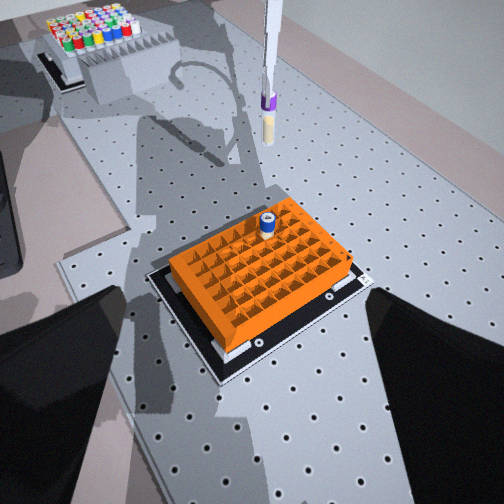

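execute_actions --actions '[{"rows":[[-0.61,0.93,0.94,-0.488,-0.28,-0.147,-0.845,1.11,0.02,0.3,-0.3,0,0,1],[-0.63,0.92,0.94,-0.488,-0.28,-0.147,-0.845,1.11,0.02,0.3,-0.3,0,0,1],[-0.66,0.915,0.94,-0.488,-0.28,-0.147,-0.845,1.11,0.02,0.3,-0.3,0,0,1],[-0.695,0.91,0.94,-0.488,-0.28,-0.147,-0.845,1.11,0.02,0.3,-0.3,0,0,1],[-0.73,0.905,0.94,-0.488,-0.28,-0.147,-0.845,1.11,0.02,0.3,-0.3,0,0,1],[-0.765,0.9,0.94,-0.488,-0.28,-0.147,-0.845,1.11,0.02,0.3,-0.3,0,0,1],[-0.8,0.9,0.94,-0.488,-0.28,-0.147,-0.845,1.11,0.02,0.3,-0.3,0,0,1],[-0.835,0.9,0.94,-0.488,-0.28,-0.147,-0.845,1.11,0.02,0.3,-0.3,0,0,1],[-0.87,0.9,0.92,-0.488,-0.28,-0.147,-0.845,1.11,0.02,0.3,-0.3,0,0,1],[-0.905,0.9,0.9,-0.488,-0.28,-0.147,-0.845,1.11,0.02,0.3,-0.3,0,0,1],[-0.94,0.9,0.885,-0.48,-0.28,-0.147,-0.845,1.11,0.02,0.3,-0.3,0,0,1],[-0.97,0.9,0.875,-0.47,-0.28,-0.147,-0.845,1.11,0.02,0.3,-0.3,0,0,1],[-0.995,0.9,0.865,-0.455,-0.28,-0.147,-0.845,1.11,0.02,0.3,-0.3,0,0,1],[-1.015,0.9,0.855,-0.44,-0.28,-0.147,-0.845,1.11,0.02,0.3,-0.3,0,0,1],[-1.027,0.9,0.845,-0.425,-0.28,-0.147,-0.845,1.11,0.02,0.3,-0.3,0,0,1]],"steps":15}]' --pictures false

execute_actions --actions '[{"rows":[[-1.027,0.9,0.835,-0.41,-0.28,-0.147,-0.845,1.11,0.02,0.3,-0.3,0,0,1],[-1.027,0.9,0.825,-0.398,-0.28,-0.147,-0.845,1.11,0.02,0.3,-0.3,0,0,1],[-1.027,0.9,0.815,-0.386,-0.28,-0.147,-0.845,1.11,0.02,0.3,-0.3,0,0,1],[-1.027,0.9,0.805,-0.374,-0.28,-0.147,-0.845,1.11,0.02,0.3,-0.3,0,0,1],[-1.027,0.9,0.795,-0.362,-0.28,-0.147,-0.845,1.11,0.02,0.3,-0.3,0,0,1],[-1.027,0.9,0.785,-0.352,-0.28,-0.147,-0.845,1.11,0.02,0.3,-0.3,0,0,1],[-1.027,0.9,0.775,-0.342,-0.28,-0.147,-0.845,1.11,0.02,0.3,-0.3,0,0,1],[-1.027,0.9,0.765,-0.334,-0.28,-0.147,-0.845,1.11,0.02,0.3,-0.3,0,0,1],[-1.027,0.9,0.755,-0.328,-0.28,-0.147,-0.845,1.11,0.02,0.3,-0.3,0,0,1],[-1.027,0.9,0.745,-0.324,-0.28,-0.147,-0.845,1.11,0.02,0.3,-0.3,0,0,1],[-1.027,0.9,0.737,-0.323,-0.28,-0.147,-0.845,1.11,0.02,0.3,-0.3,0,0,1]],"steps":15}]' --pictures false

execute_actions --actions '[{"steps":12}]'

zoom_image --camera "cam_right_wrist" --region '[160, 190, 320, 350]'

Scene clock: 1548.73 s of 18600.00 s.
left_arm: end_effector_position=(+0.2190, -0.0047, +0.2247) grip_measured=-0.832 end_effector_quat_wxyz=(+0.481, +0.334, +0.785, -0.203) | right_arm: end_effector_position=(+0.1619, -0.0946, +0.2040) grip_measured=+1.000 end_effector_quat_wxyz=(+0.620, -0.333, +0.627, +0.334)
Joint positions: left_arm=[-0.994  0.915  0.89  -0.469 -0.279 -0.145  0.007] | right_arm=[ 1.097  0.027  0.315 -0.295 -0.009  0.006  0.087]
Joint velocities: left_arm=[-0.569  0.007 -0.315  0.139 -0.037  0.007 -0.001] | right_arm=[ 0.002 -0.017  0.002 -0.007  0.022  0.007  0.   ]
Joint torques (N m, as the arm reports them, + toward a larger angle): left_arm=[ 0.2  -1.72  5.35  1.98  0.03  0.13] | right_arm=[1.07 1.75 5.29 2.42 0.08 0.03]
Steps of this call (steps 1 to 30: the robot went on to your last target; steps 31 to 90: nothing new was sent; then 28.63 s passed at rest; steps 91 to 105: all 15 steps of this action). Readings (joint positions):
91: left_arm=[-0.594 0.935 0.911 -0.486 -0.278 -0.144] | right_arm=[1.097 0.027 0.315 -0.295 -0.009 0.006]
92: left_arm=[-0.600 0.935 0.911 -0.486 -0.279 -0.144] | right_arm=[1.097 0.027 0.315 -0.295 -0.009 0.006]
94: left_arm=[-0.636 0.935 0.911 -0.486 -0.282 -0.145] | right_arm=[1.097 0.027 0.315 -0.295 -0.009 0.006]
98: left_arm=[-0.772 0.923 0.911 -0.488 -0.282 -0.145] | right_arm=[1.097 0.027 0.315 -0.295 -0.009 0.006]
105: the state above

Scene clock: 1549.23 s of 18600.00 s.
left_arm: end_effector_position=(+0.2124, -0.0100, +0.1866) grip_measured=-0.843 end_effector_quat_wxyz=(+0.469, +0.349, +0.785, -0.202) | right_arm: end_effector_position=(+0.1620, -0.0946, +0.2040) grip_measured=+1.000 end_effector_quat_wxyz=(+0.620, -0.333, +0.627, +0.334)
Joint positions: left_arm=[-1.02   0.915  0.758 -0.363 -0.278 -0.145  0.007] | right_arm=[ 1.097  0.027  0.315 -0.295 -0.009  0.006  0.087]
Joint velocities: left_arm=[ 0.002 -0.012 -0.017  0.007  0.022 -0.022 -0.001] | right_arm=[ 0.007 -0.007 -0.002  0.081 -0.037 -0.022  0.   ]
Joint torques (N m, as the arm reports them, + toward a larger angle): left_arm=[-0.47 -1.82  5.84  2.09  0.01  0.14] | right_arm=[1.06 1.75 5.28 2.42 0.08 0.03]
Steps of this call (steps 1 to 15: all 15 steps of this action). Readings (joint positions):
1: left_arm=[-1.009 0.915 0.879 -0.461 -0.279 -0.145] | right_arm=[1.097 0.027 0.315 -0.295 -0.009 0.006]
2: left_arm=[-1.017 0.915 0.867 -0.452 -0.278 -0.145] | right_arm=[1.097 0.027 0.315 -0.295 -0.009 0.006]
4: left_arm=[-1.020 0.915 0.844 -0.437 -0.278 -0.145] | right_arm=[1.097 0.027 0.315 -0.295 -0.009 0.006]
8: left_arm=[-1.020 0.915 0.803 -0.399 -0.278 -0.145] | right_arm=[1.097 0.027 0.315 -0.295 -0.009 0.006]
15: the state above

Scene clock: 1549.63 s of 18600.00 s.
left_arm: end_effector_position=(+0.2133, -0.0122, +0.1895) grip_measured=-0.844 end_effector_quat_wxyz=(+0.474, +0.347, +0.782, -0.207) | right_arm: end_effector_position=(+0.1620, -0.0946, +0.2040) grip_measured=+1.000 end_effector_quat_wxyz=(+0.620, -0.333, +0.627, +0.334)
Joint positions: left_arm=[-1.02   0.915  0.758 -0.348 -0.278 -0.145  0.007] | right_arm=[ 1.097  0.027  0.315 -0.295 -0.009  0.006  0.087]
Joint velocities: left_arm=[-0.002 -0.022  0.002  0.007 -0.022  0.007  0.002] | right_arm=[-0.002  0.017 -0.002 -0.037 -0.037  0.037  0.   ]
Joint torques (N m, as the arm reports them, + toward a larger angle): left_arm=[-0.53 -1.98  5.93  2.06  0.    0.14] | right_arm=[1.07 1.76 5.29 2.42 0.08 0.03]
Steps of this call (steps 1 to 12: the robot went on to your last target). Readings (joint positions):
1: left_arm=[-1.020 0.915 0.758 -0.361 -0.278 -0.145] | right_arm=[1.097 0.027 0.315 -0.295 -0.009 0.006]
2: left_arm=[-1.020 0.915 0.758 -0.358 -0.278 -0.145] | right_arm=[1.097 0.027 0.315 -0.295 -0.009 0.006]
4: left_arm=[-1.020 0.915 0.758 -0.353 -0.278 -0.145] | right_arm=[1.097 0.027 0.315 -0.295 -0.009 0.006]
8: left_arm=[-1.020 0.915 0.758 -0.349 -0.278 -0.145] | right_arm=[1.097 0.027 0.315 -0.295 -0.009 0.006]
12: the state above

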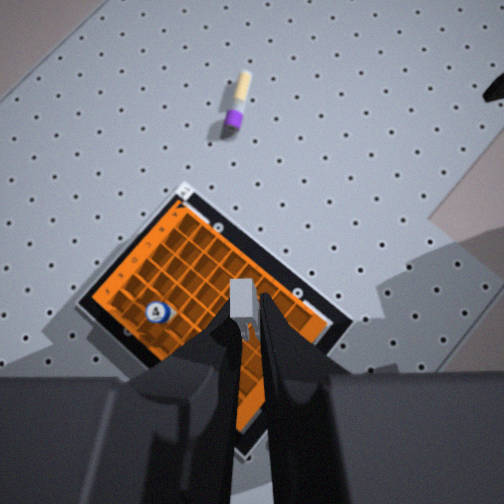

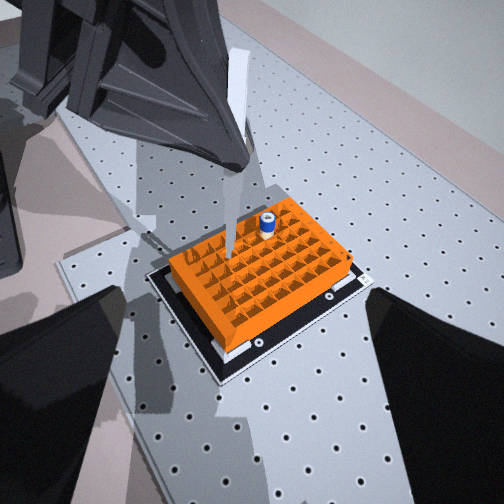

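Region (160, 190, 320, 350) of cam_right_wrist's 504x504 image, scaled by 3.150, with more detail than that image has.

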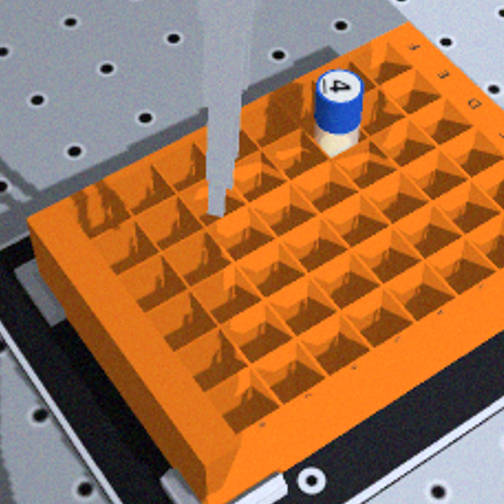

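execute_actions --actions '[{"rows":[[-1.0,0.9,0.8,-0.36,-0.28,-0.147,-0.86,1.08,0.05,0.33,-0.3,0,0,1],[-0.97,0.89,0.82,-0.37,-0.28,-0.147,-0.87,1.04,0.1,0.36,-0.31,0,0,1],[-0.93,0.88,0.84,-0.38,-0.28,-0.147,-0.87,1.0,0.15,0.39,-0.32,0,0,1],[-0.89,0.87,0.86,-0.39,-0.28,-0.147,-0.87,0.95,0.2,0.42,-0.33,0,0,1],[-0.85,0.86,0.88,-0.4,-0.28,-0.147,-0.87,0.9,0.26,0.45,-0.34,0,0,1],[-0.81,0.85,0.89,-0.41,-0.28,-0.147,-0.87,0.85,0.32,0.48,-0.35,0,0,1],[-0.77,0.84,0.9,-0.42,-0.28,-0.147,-0.87,0.8,0.38,0.51,-0.36,0,0,1],[-0.73,0.83,0.9,-0.43,-0.28,-0.147,-0.87,0.76,0.44,0.54,-0.37,0,0,1],[-0.69,0.82,0.9,-0.44,-0.28,-0.147,-0.87,0.72,0.5,0.57,-0.38,0,0,1],[-0.65,0.81,0.9,-0.45,-0.28,-0.147,-0.87,0.69,0.56,0.6,-0.39,0,0,1],[-0.61,0.8,0.9,-0.46,-0.28,-0.147,-0.87,0.66,0.62,0.63,-0.4,0,0,1],[-0.57,0.8,0.9,-0.47,-0.28,-0.147,-0.87,0.64,0.68,0.66,-0.41,0,0,1],[-0.53,0.8,0.9,-0.48,-0.28,-0.147,-0.87,0.62,0.74,0.69,-0.42,0,0,1],[-0.49,0.8,0.9,-0.49,-0.28,-0.147,-0.87,0.62,0.8,0.72,-0.43,0,0,1],[-0.45,0.8,0.9,-0.5,-0.28,-0.147,-0.87,0.62,0.86,0.75,-0.43,0,0,1]],"steps":15}]' --pictures false

execute_actions --actions '[{"rows":[[-0.41,0.8,0.9,-0.5,-0.28,-0.147,-0.87,0.62,0.91,0.77,-0.43,0,0,1],[-0.37,0.8,0.9,-0.5,-0.28,-0.147,-0.87,0.62,0.96,0.79,-0.43,0,0,1],[-0.34,0.8,0.9,-0.5,-0.28,-0.147,-0.87,0.62,1.0,0.81,-0.43,0,0,1],[-0.32,0.8,0.9,-0.5,-0.28,-0.147,-0.87,0.62,1.03,0.82,-0.43,0,0,1],[-0.3,0.8,0.9,-0.5,-0.28,-0.147,-0.87,0.62,1.05,0.82,-0.43,0,0,1]],"steps":15}]'

Scene clock: 1585.63 s of 18600.00 s.
left_arm: end_effector_position=(+0.3066, +0.1071, +0.2547) grip_measured=-0.869 end_effector_quat_wxyz=(+0.560, +0.126, +0.812, -0.109) | right_arm: end_effector_position=(+0.2825, -0.1418, +0.1886) grip_measured=+1.000 end_effector_quat_wxyz=(+0.510, -0.213, +0.822, +0.136)
Joint positions: left_arm=[-0.52   0.808  0.88  -0.443 -0.278 -0.145  0.006] | right_arm=[ 0.637  0.753  0.682 -0.388 -0.002  0.006  0.087]
Joint velocities: left_arm=[ 1.121 -0.002 -0.007 -0.403 -0.066  0.022 -0.001] | right_arm=[-0.203  1.717  0.847 -0.227  0.007 -0.051  0.   ]
Joint torques (N m, as the arm reports them, + toward a larger angle): left_arm=[ 0.12 -0.68  8.59  1.83  0.01  0.15] | right_arm=[-0.33 -0.37  8.54  2.28 -0.01  0.04]
Steps of this call (steps 1 to 30: the robot went on to your last target; steps 31 to 140: nothing new was sent; then 30.83 s passed at rest; steps 141 to 155: all 15 steps of this action). Readings (joint positions):
141: left_arm=[-1.019 0.915 0.758 -0.348 -0.278 -0.145] | right_arm=[1.097 0.029 0.315 -0.295 -0.009 0.006]
142: left_arm=[-1.010 0.915 0.763 -0.355 -0.277 -0.145] | right_arm=[1.089 0.039 0.319 -0.297 -0.010 0.006]
144: left_arm=[-0.961 0.912 0.787 -0.376 -0.273 -0.145] | right_arm=[1.032 0.108 0.351 -0.310 -0.011 0.006]
148: left_arm=[-0.800 0.870 0.858 -0.398 -0.274 -0.145] | right_arm=[0.842 0.331 0.469 -0.335 -0.008 0.006]
155: the state above

Scene clock: 1586.13 s of 18600.00 s.
left_arm: end_effector_position=(+0.3241, +0.1680, +0.2436) grip_measured=-0.869 end_effector_quat_wxyz=(+0.548, +0.044, +0.834, -0.040) | right_arm: end_effector_position=(+0.3065, -0.1301, +0.1467) grip_measured=+1.000 end_effector_quat_wxyz=(+0.413, -0.225, +0.876, +0.109)
Joint positions: left_arm=[-0.307  0.808  0.88  -0.496 -0.281 -0.145  0.006] | right_arm=[ 0.632  1.052  0.79  -0.424 -0.002  0.006  0.087]
Joint velocities: left_arm=[-0.017 -0.017  0.007 -0.081  0.051 -0.037 -0.   ] | right_arm=[-0.012  0.007 -0.012  0.081 -0.037 -0.022  0.   ]
Joint torques (N m, as the arm reports them, + toward a larger angle): left_arm=[ 0.63 -0.65  8.56  1.86  0.03  0.15] | right_arm=[-0.8  -2.67  9.54  2.17  0.01  0.03]
Steps of this call (steps 1 to 15: all 15 steps of this action). Readings (joint positions):
1: left_arm=[-0.479 0.808 0.880 -0.455 -0.278 -0.145] | right_arm=[0.633 0.811 0.709 -0.393 -0.002 0.006]
2: left_arm=[-0.440 0.808 0.880 -0.465 -0.278 -0.145] | right_arm=[0.632 0.867 0.734 -0.396 -0.002 0.006]
4: left_arm=[-0.368 0.808 0.880 -0.478 -0.279 -0.145] | right_arm=[0.632 0.964 0.773 -0.401 -0.002 0.006]
8: left_arm=[-0.308 0.808 0.880 -0.490 -0.281 -0.145] | right_arm=[0.632 1.051 0.790 -0.415 -0.002 0.006]
15: the state above

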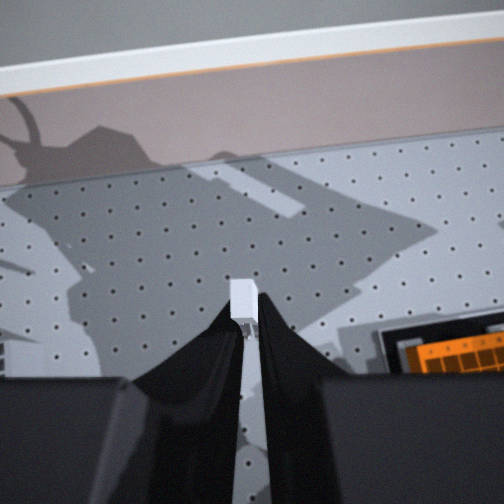

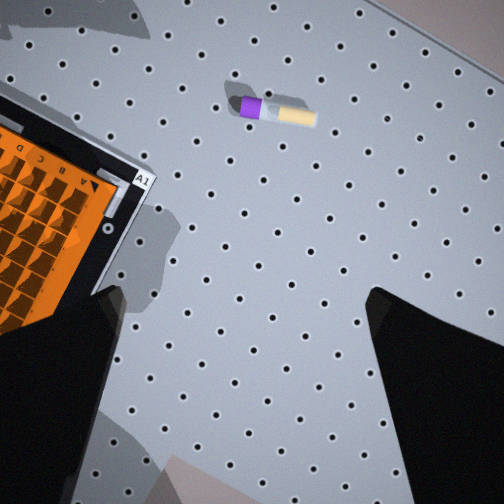

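execute_actions --actions '[{"rows":[[-0.28,0.8,0.9,-0.5,-0.28,-0.147,-0.87,0.63,1.08,0.86,-0.46,0.01,-0.04,0.95],[-0.25,0.8,0.9,-0.5,-0.28,-0.147,-0.87,0.64,1.12,0.91,-0.5,0.02,-0.08,0.9],[-0.21,0.8,0.9,-0.5,-0.28,-0.147,-0.87,0.645,1.165,0.955,-0.535,0.025,-0.12,0.85],[-0.17,0.8,0.9,-0.5,-0.28,-0.147,-0.87,0.65,1.21,1.0,-0.57,0.035,-0.16,0.8],[-0.13,0.8,0.9,-0.5,-0.28,-0.147,-0.87,0.66,1.255,1.045,-0.605,0.045,-0.2,0.75],[-0.09,0.8,0.9,-0.5,-0.28,-0.147,-0.87,0.665,1.3,1.09,-0.64,0.05,-0.24,0.7],[-0.05,0.8,0.9,-0.5,-0.28,-0.147,-0.87,0.67,1.345,1.135,-0.675,0.06,-0.28,0.65],[-0.01,0.8,0.9,-0.5,-0.28,-0.147,-0.87,0.68,1.39,1.18,-0.71,0.07,-0.32,0.6],[0.03,0.8,0.9,-0.5,-0.28,-0.147,-0.87,0.685,1.435,1.225,-0.745,0.075,-0.36,0.55],[0.07,0.8,0.9,-0.5,-0.28,-0.147,-0.87,0.69,1.48,1.27,-0.78,0.085,-0.4,0.5],[0.11,0.8,0.9,-0.5,-0.28,-0.147,-0.87,0.7,1.525,1.315,-0.815,0.095,-0.44,0.45],[0.15,0.8,0.9,-0.5,-0.28,-0.147,-0.87,0.705,1.57,1.36,-0.85,0.1,-0.48,0.4],[0.19,0.8,0.9,-0.5,-0.28,-0.147,-0.87,0.71,1.615,1.405,-0.885,0.11,-0.52,0.35],[0.22,0.8,0.9,-0.5,-0.28,-0.147,-0.87,0.72,1.66,1.45,-0.92,0.12,-0.56,0.3],[0.25,0.8,0.9,-0.5,-0.28,-0.147,-0.87,0.73,1.705,1.495,-0.955,0.13,-0.6,0.25]],"steps":15}]' --pictures false

execute_actions --actions '[{"rows":[[0.27,0.8,0.9,-0.5,-0.28,-0.147,-0.87,0.737,1.75,1.54,-0.99,0.14,-0.64,0.2],[0.29,0.8,0.9,-0.5,-0.28,-0.147,-0.87,0.744,1.795,1.585,-1.025,0.15,-0.685,0.15],[0.3,0.8,0.9,-0.5,-0.28,-0.147,-0.87,0.751,1.84,1.63,-1.06,0.155,-0.73,0.1],[0.3,0.8,0.9,-0.5,-0.28,-0.147,-0.87,0.758,1.885,1.675,-1.095,0.165,-0.775,0.05],[0.3,0.8,0.9,-0.5,-0.28,-0.147,-0.87,0.765,1.93,1.72,-1.13,0.175,-0.82,0],[0.3,0.8,0.9,-0.5,-0.28,-0.147,-0.87,0.772,1.975,1.765,-1.165,0.185,-0.865,0],[0.3,0.8,0.9,-0.5,-0.28,-0.147,-0.87,0.78,2.02,1.81,-1.2,0.19,-0.91,0],[0.3,0.8,0.9,-0.5,-0.28,-0.147,-0.87,0.787,2.065,1.855,-1.235,0.2,-0.955,0],[0.3,0.8,0.9,-0.5,-0.28,-0.147,-0.87,0.795,2.11,1.9,-1.27,0.21,-1.0,0],[0.3,0.8,0.9,-0.5,-0.28,-0.147,-0.87,0.802,2.155,1.945,-1.305,0.22,-1.04,0],[0.3,0.8,0.9,-0.5,-0.28,-0.147,-0.87,0.81,2.2,1.99,-1.34,0.225,-1.08,0],[0.3,0.8,0.9,-0.5,-0.28,-0.147,-0.87,0.818,2.24,2.03,-1.37,0.235,-1.12,0],[0.3,0.8,0.9,-0.5,-0.28,-0.147,-0.87,0.825,2.275,2.065,-1.4,0.245,-1.15,0],[0.3,0.8,0.9,-0.5,-0.28,-0.147,-0.87,0.832,2.305,2.09,-1.42,0.25,-1.18,0],[0.3,0.8,0.9,-0.5,-0.28,-0.147,-0.87,0.836,2.325,2.105,-1.43,0.252,-1.196,0]],"steps":15}]' --pictures false

execute_actions --actions '[{"steps":20}]'

Scene clock: 1632.53 s of 18600.00 s.
left_arm: end_effector_position=(+0.3284, +0.3093, +0.2433) grip_measured=-0.869 end_effector_quat_wxyz=(+0.541, -0.164, +0.820, +0.096) | right_arm: end_effector_position=(+0.3765, -0.0987, +0.1499) grip_measured=+0.272 end_effector_quat_wxyz=(+0.271, -0.454, +0.848, -0.022)
Joint positions: left_arm=[ 0.193  0.808  0.88  -0.497 -0.278 -0.145  0.006] | right_arm=[ 0.701  1.627  1.403 -0.801  0.087 -0.431  0.056]
Joint velocities: left_arm=[ 0.95   0.007  0.002 -0.007 -0.051  0.007 -0.001] | right_arm=[ 0.193  1.287  1.263 -0.989  0.256 -1.106 -0.039]
Joint torques (N m, as the arm reports them, + toward a larger angle): left_arm=[-0.1  -0.67  8.57  1.82  0.08  0.14] | right_arm=[ 1.33 -6.77  7.91  1.62  0.03  0.03]
Steps of this call (steps 1 to 15: the robot went on to your last target; steps 16 to 90: nothing new was sent; then 42.90 s passed at rest; steps 91 to 105: all 15 steps of this action). Readings (joint positions):
91: left_arm=[-0.304 0.808 0.880 -0.497 -0.280 -0.145] | right_arm=[0.632 1.056 0.798 -0.435 -0.002 0.000]
92: left_arm=[-0.293 0.808 0.880 -0.497 -0.279 -0.145] | right_arm=[0.632 1.070 0.820 -0.455 0.000 -0.013]
94: left_arm=[-0.239 0.808 0.880 -0.497 -0.276 -0.145] | right_arm=[0.633 1.129 0.900 -0.497 0.008 -0.053]
98: left_arm=[-0.081 0.808 0.880 -0.497 -0.276 -0.145] | right_arm=[0.653 1.303 1.092 -0.582 0.034 -0.172]
105: the state above

Scene clock: 1633.03 s of 18600.00 s.
left_arm: end_effector_position=(+0.3207, +0.3369, +0.2433) grip_measured=-0.869 end_effector_quat_wxyz=(+0.535, -0.204, +0.810, +0.124) | right_arm: end_effector_position=(+0.4178, -0.0618, +0.0751) grip_measured=+0.000 end_effector_quat_wxyz=(+0.002, +0.758, -0.644, +0.109)
Joint positions: left_arm=[ 0.292  0.808  0.88  -0.498 -0.279 -0.145  0.006] | right_arm=[ 0.813  2.283  2.043 -1.296  0.216 -1.049  0.044]
Joint velocities: left_arm=[ 0.012 -0.007  0.002 -0.022  0.007  0.037  0.   ] | right_arm=[ 0.198  0.896  0.647 -0.652  0.139 -0.945 -0.   ]
Joint torques (N m, as the arm reports them, + toward a larger angle): left_arm=[ 0.65 -0.67  8.56  1.85  0.02  0.14] | right_arm=[  0.87 -11.85   7.54   0.24   0.12   0.03]
Steps of this call (steps 1 to 15: all 15 steps of this action). Readings (joint positions):
1: left_arm=[0.224 0.808 0.880 -0.497 -0.279 -0.145] | right_arm=[0.709 1.672 1.447 -0.836 0.096 -0.470]
2: left_arm=[0.249 0.808 0.880 -0.497 -0.279 -0.145] | right_arm=[0.717 1.718 1.492 -0.870 0.105 -0.510]
4: left_arm=[0.283 0.808 0.880 -0.498 -0.279 -0.145] | right_arm=[0.733 1.808 1.582 -0.938 0.122 -0.592]
8: left_arm=[0.292 0.808 0.880 -0.498 -0.279 -0.145] | right_arm=[0.762 1.988 1.763 -1.075 0.157 -0.765]
15: the state above

Scene clock: 1633.70 s of 18600.00 s.
left_arm: end_effector_position=(+0.3207, +0.3369, +0.2433) grip_measured=-0.869 end_effector_quat_wxyz=(+0.535, -0.204, +0.810, +0.124) | right_arm: end_effector_position=(+0.4062, -0.0707, +0.0643) grip_measured=+0.000 end_effector_quat_wxyz=(+0.080, +0.807, -0.575, +0.106)
Joint positions: left_arm=[ 0.292  0.808  0.88  -0.498 -0.279 -0.145  0.006] | right_arm=[ 0.831  2.344  2.079 -1.411  0.244 -1.185  0.044]
Joint velocities: left_arm=[-0.012 -0.007 -0.007 -0.022  0.051 -0.007  0.   ] | right_arm=[-0.012 -0.002 -0.002 -0.066  0.037  0.022  0.001]
Joint torques (N m, as the arm reports them, + toward a larger angle): left_arm=[ 0.65 -0.66  8.56  1.85  0.02  0.14] | right_arm=[  0.44 -12.46   7.74   0.07   0.13   0.03]
Steps of this call (steps 1 to 20: the robot went on to your last target). Readings (joint positions):
1: left_arm=[0.292 0.808 0.880 -0.498 -0.279 -0.145] | right_arm=[0.820 2.309 2.059 -1.315 0.222 -1.076]
2: left_arm=[0.292 0.808 0.880 -0.498 -0.279 -0.145] | right_arm=[0.825 2.326 2.064 -1.332 0.225 -1.098]
4: left_arm=[0.292 0.808 0.880 -0.498 -0.279 -0.145] | right_arm=[0.831 2.343 2.066 -1.362 0.230 -1.131]
8: left_arm=[0.292 0.808 0.880 -0.498 -0.279 -0.145] | right_arm=[0.831 2.344 2.075 -1.396 0.239 -1.164]
20: the state above

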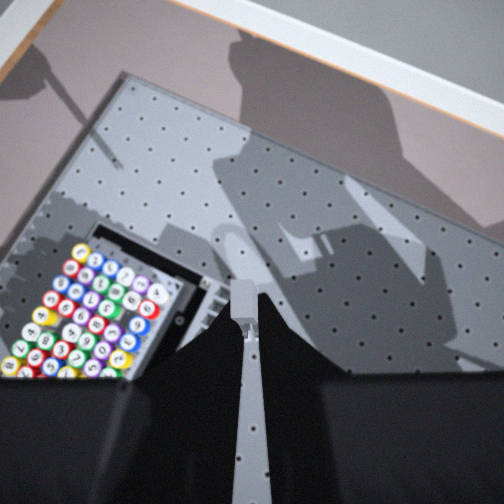

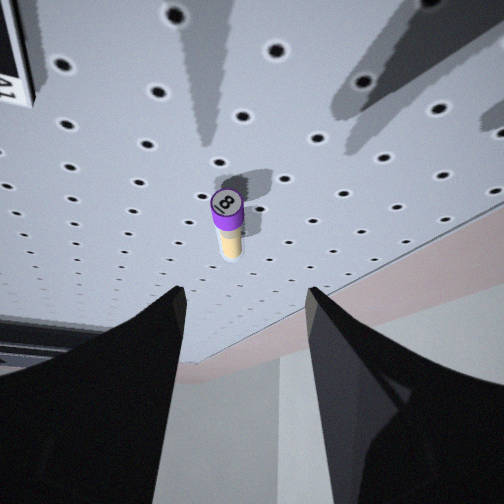

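execute_actions --actions '[{"rows":[[0.3,0.8,0.9,-0.5,-0.28,-0.147,-0.87,0.82,2.32,2.06,-1.39,0.252,-1.196,-0.03],[0.3,0.8,0.9,-0.5,-0.28,-0.147,-0.87,0.815,2.315,2.045,-1.375,0.252,-1.196,-0.06],[0.3,0.8,0.9,-0.5,-0.28,-0.147,-0.87,0.812,2.31,2.03,-1.36,0.252,-1.196,-0.1],[0.3,0.8,0.9,-0.5,-0.28,-0.147,-0.87,0.812,2.305,2.015,-1.345,0.252,-1.196,-0.13],[0.3,0.8,0.9,-0.5,-0.28,-0.147,-0.87,0.812,2.3,2.0,-1.33,0.252,-1.196,-0.16],[0.3,0.8,0.9,-0.5,-0.28,-0.147,-0.87,0.812,2.297,1.985,-1.315,0.252,-1.196,-0.2],[0.3,0.8,0.9,-0.5,-0.28,-0.147,-0.87,0.812,2.295,1.97,-1.3,0.252,-1.196,-0.2],[0.3,0.8,0.9,-0.5,-0.28,-0.147,-0.87,0.812,2.295,1.955,-1.285,0.252,-1.196,-0.2],[0.3,0.8,0.9,-0.5,-0.28,-0.147,-0.87,0.812,2.295,1.94,-1.27,0.252,-1.196,-0.2],[0.3,0.8,0.9,-0.5,-0.28,-0.147,-0.87,0.812,2.295,1.925,-1.257,0.252,-1.196,-0.2],[0.3,0.8,0.9,-0.5,-0.28,-0.147,-0.87,0.812,2.295,1.91,-1.245,0.252,-1.196,-0.2],[0.3,0.8,0.9,-0.5,-0.28,-0.147,-0.87,0.812,2.295,1.895,-1.235,0.252,-1.196,-0.2],[0.3,0.8,0.9,-0.5,-0.28,-0.147,-0.87,0.812,2.295,1.885,-1.23,0.252,-1.196,-0.2]],"steps":15}]' --pictures false

execute_actions --actions '[{"steps":12}]'

Scene clock: 1654.00 s of 18600.00 s.
left_arm: end_effector_position=(+0.3207, +0.3369, +0.2433) grip_measured=-0.869 end_effector_quat_wxyz=(+0.535, -0.204, +0.810, +0.124) | right_arm: end_effector_position=(+0.3987, -0.0817, +0.0347) grip_measured=-0.200 end_effector_quat_wxyz=(+0.086, +0.806, -0.577, +0.105)
Joint positions: left_arm=[ 0.292  0.808  0.88  -0.498 -0.279 -0.145  0.006] | right_arm=[ 0.823  2.312  1.903 -1.279  0.246 -1.187  0.035]
Joint velocities: left_arm=[-0.017  0.022 -0.007  0.022 -0.066 -0.007 -0.   ] | right_arm=[-0.007 -0.002 -0.164  0.11   0.051 -0.007 -0.001]
Joint torques (N m, as the arm reports them, + toward a larger angle): left_arm=[ 0.66 -0.65  8.55  1.85  0.02  0.14] | right_arm=[ -0.72 -12.08   5.01   0.59   0.13   0.01]
Steps of this call (steps 1 to 15: the robot went on to your last target; steps 16 to 90: nothing new was sent; then 16.80 s passed at rest; steps 91 to 105: all 15 steps of this action). Readings (joint positions):
91: left_arm=[0.292 0.808 0.880 -0.498 -0.279 -0.145] | right_arm=[0.831 2.344 2.079 -1.412 0.245 -1.186]
92: left_arm=[0.292 0.808 0.880 -0.498 -0.279 -0.145] | right_arm=[0.831 2.342 2.075 -1.408 0.245 -1.186]
94: left_arm=[0.292 0.808 0.880 -0.498 -0.279 -0.145] | right_arm=[0.830 2.333 2.054 -1.393 0.245 -1.186]
98: left_arm=[0.292 0.808 0.880 -0.498 -0.279 -0.145] | right_arm=[0.825 2.315 1.998 -1.353 0.245 -1.186]
105: the state above

Scene clock: 1654.40 s of 18600.00 s.
left_arm: end_effector_position=(+0.3207, +0.3369, +0.2433) grip_measured=-0.869 end_effector_quat_wxyz=(+0.535, -0.204, +0.810, +0.124) | right_arm: end_effector_position=(+0.4028, -0.0783, +0.0327) grip_measured=-0.200 end_effector_quat_wxyz=(+0.074, +0.805, -0.578, +0.108)
Joint positions: left_arm=[ 0.292  0.808  0.88  -0.498 -0.279 -0.145  0.006] | right_arm=[ 0.823  2.312  1.899 -1.251  0.246 -1.187  0.035]
Joint velocities: left_arm=[-0.002 -0.012 -0.002  0.11  -0.007  0.007 -0.001] | right_arm=[-0.007 -0.002 -0.007 -0.022  0.022 -0.007 -0.   ]
Joint torques (N m, as the arm reports them, + toward a larger angle): left_arm=[ 0.66 -0.66  8.56  1.85  0.02  0.15] | right_arm=[ -0.76 -12.13   4.53   0.54   0.14   0.01]
Steps of this call (steps 1 to 12: the robot went on to your last target). Readings (joint positions):
1: left_arm=[0.292 0.808 0.880 -0.498 -0.279 -0.145] | right_arm=[0.823 2.312 1.900 -1.275 0.246 -1.187]
2: left_arm=[0.292 0.808 0.880 -0.498 -0.279 -0.145] | right_arm=[0.823 2.312 1.899 -1.271 0.246 -1.187]
4: left_arm=[0.292 0.808 0.880 -0.498 -0.279 -0.145] | right_arm=[0.823 2.312 1.899 -1.263 0.246 -1.187]
8: left_arm=[0.292 0.808 0.880 -0.498 -0.279 -0.145] | right_arm=[0.823 2.312 1.899 -1.254 0.246 -1.187]
12: the state above

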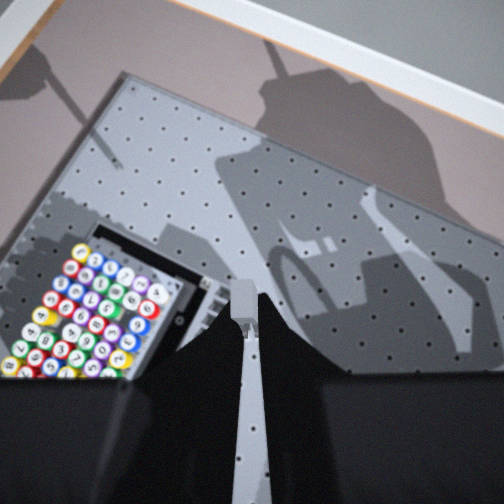

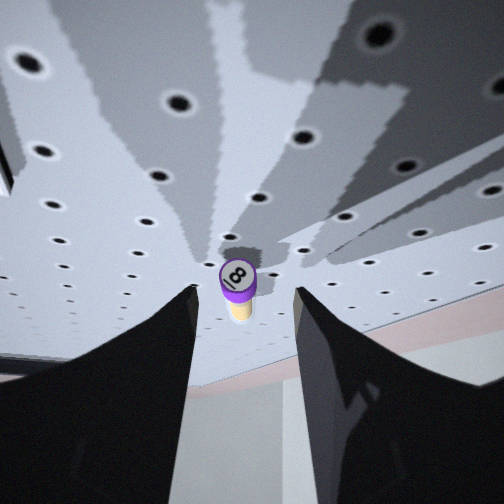

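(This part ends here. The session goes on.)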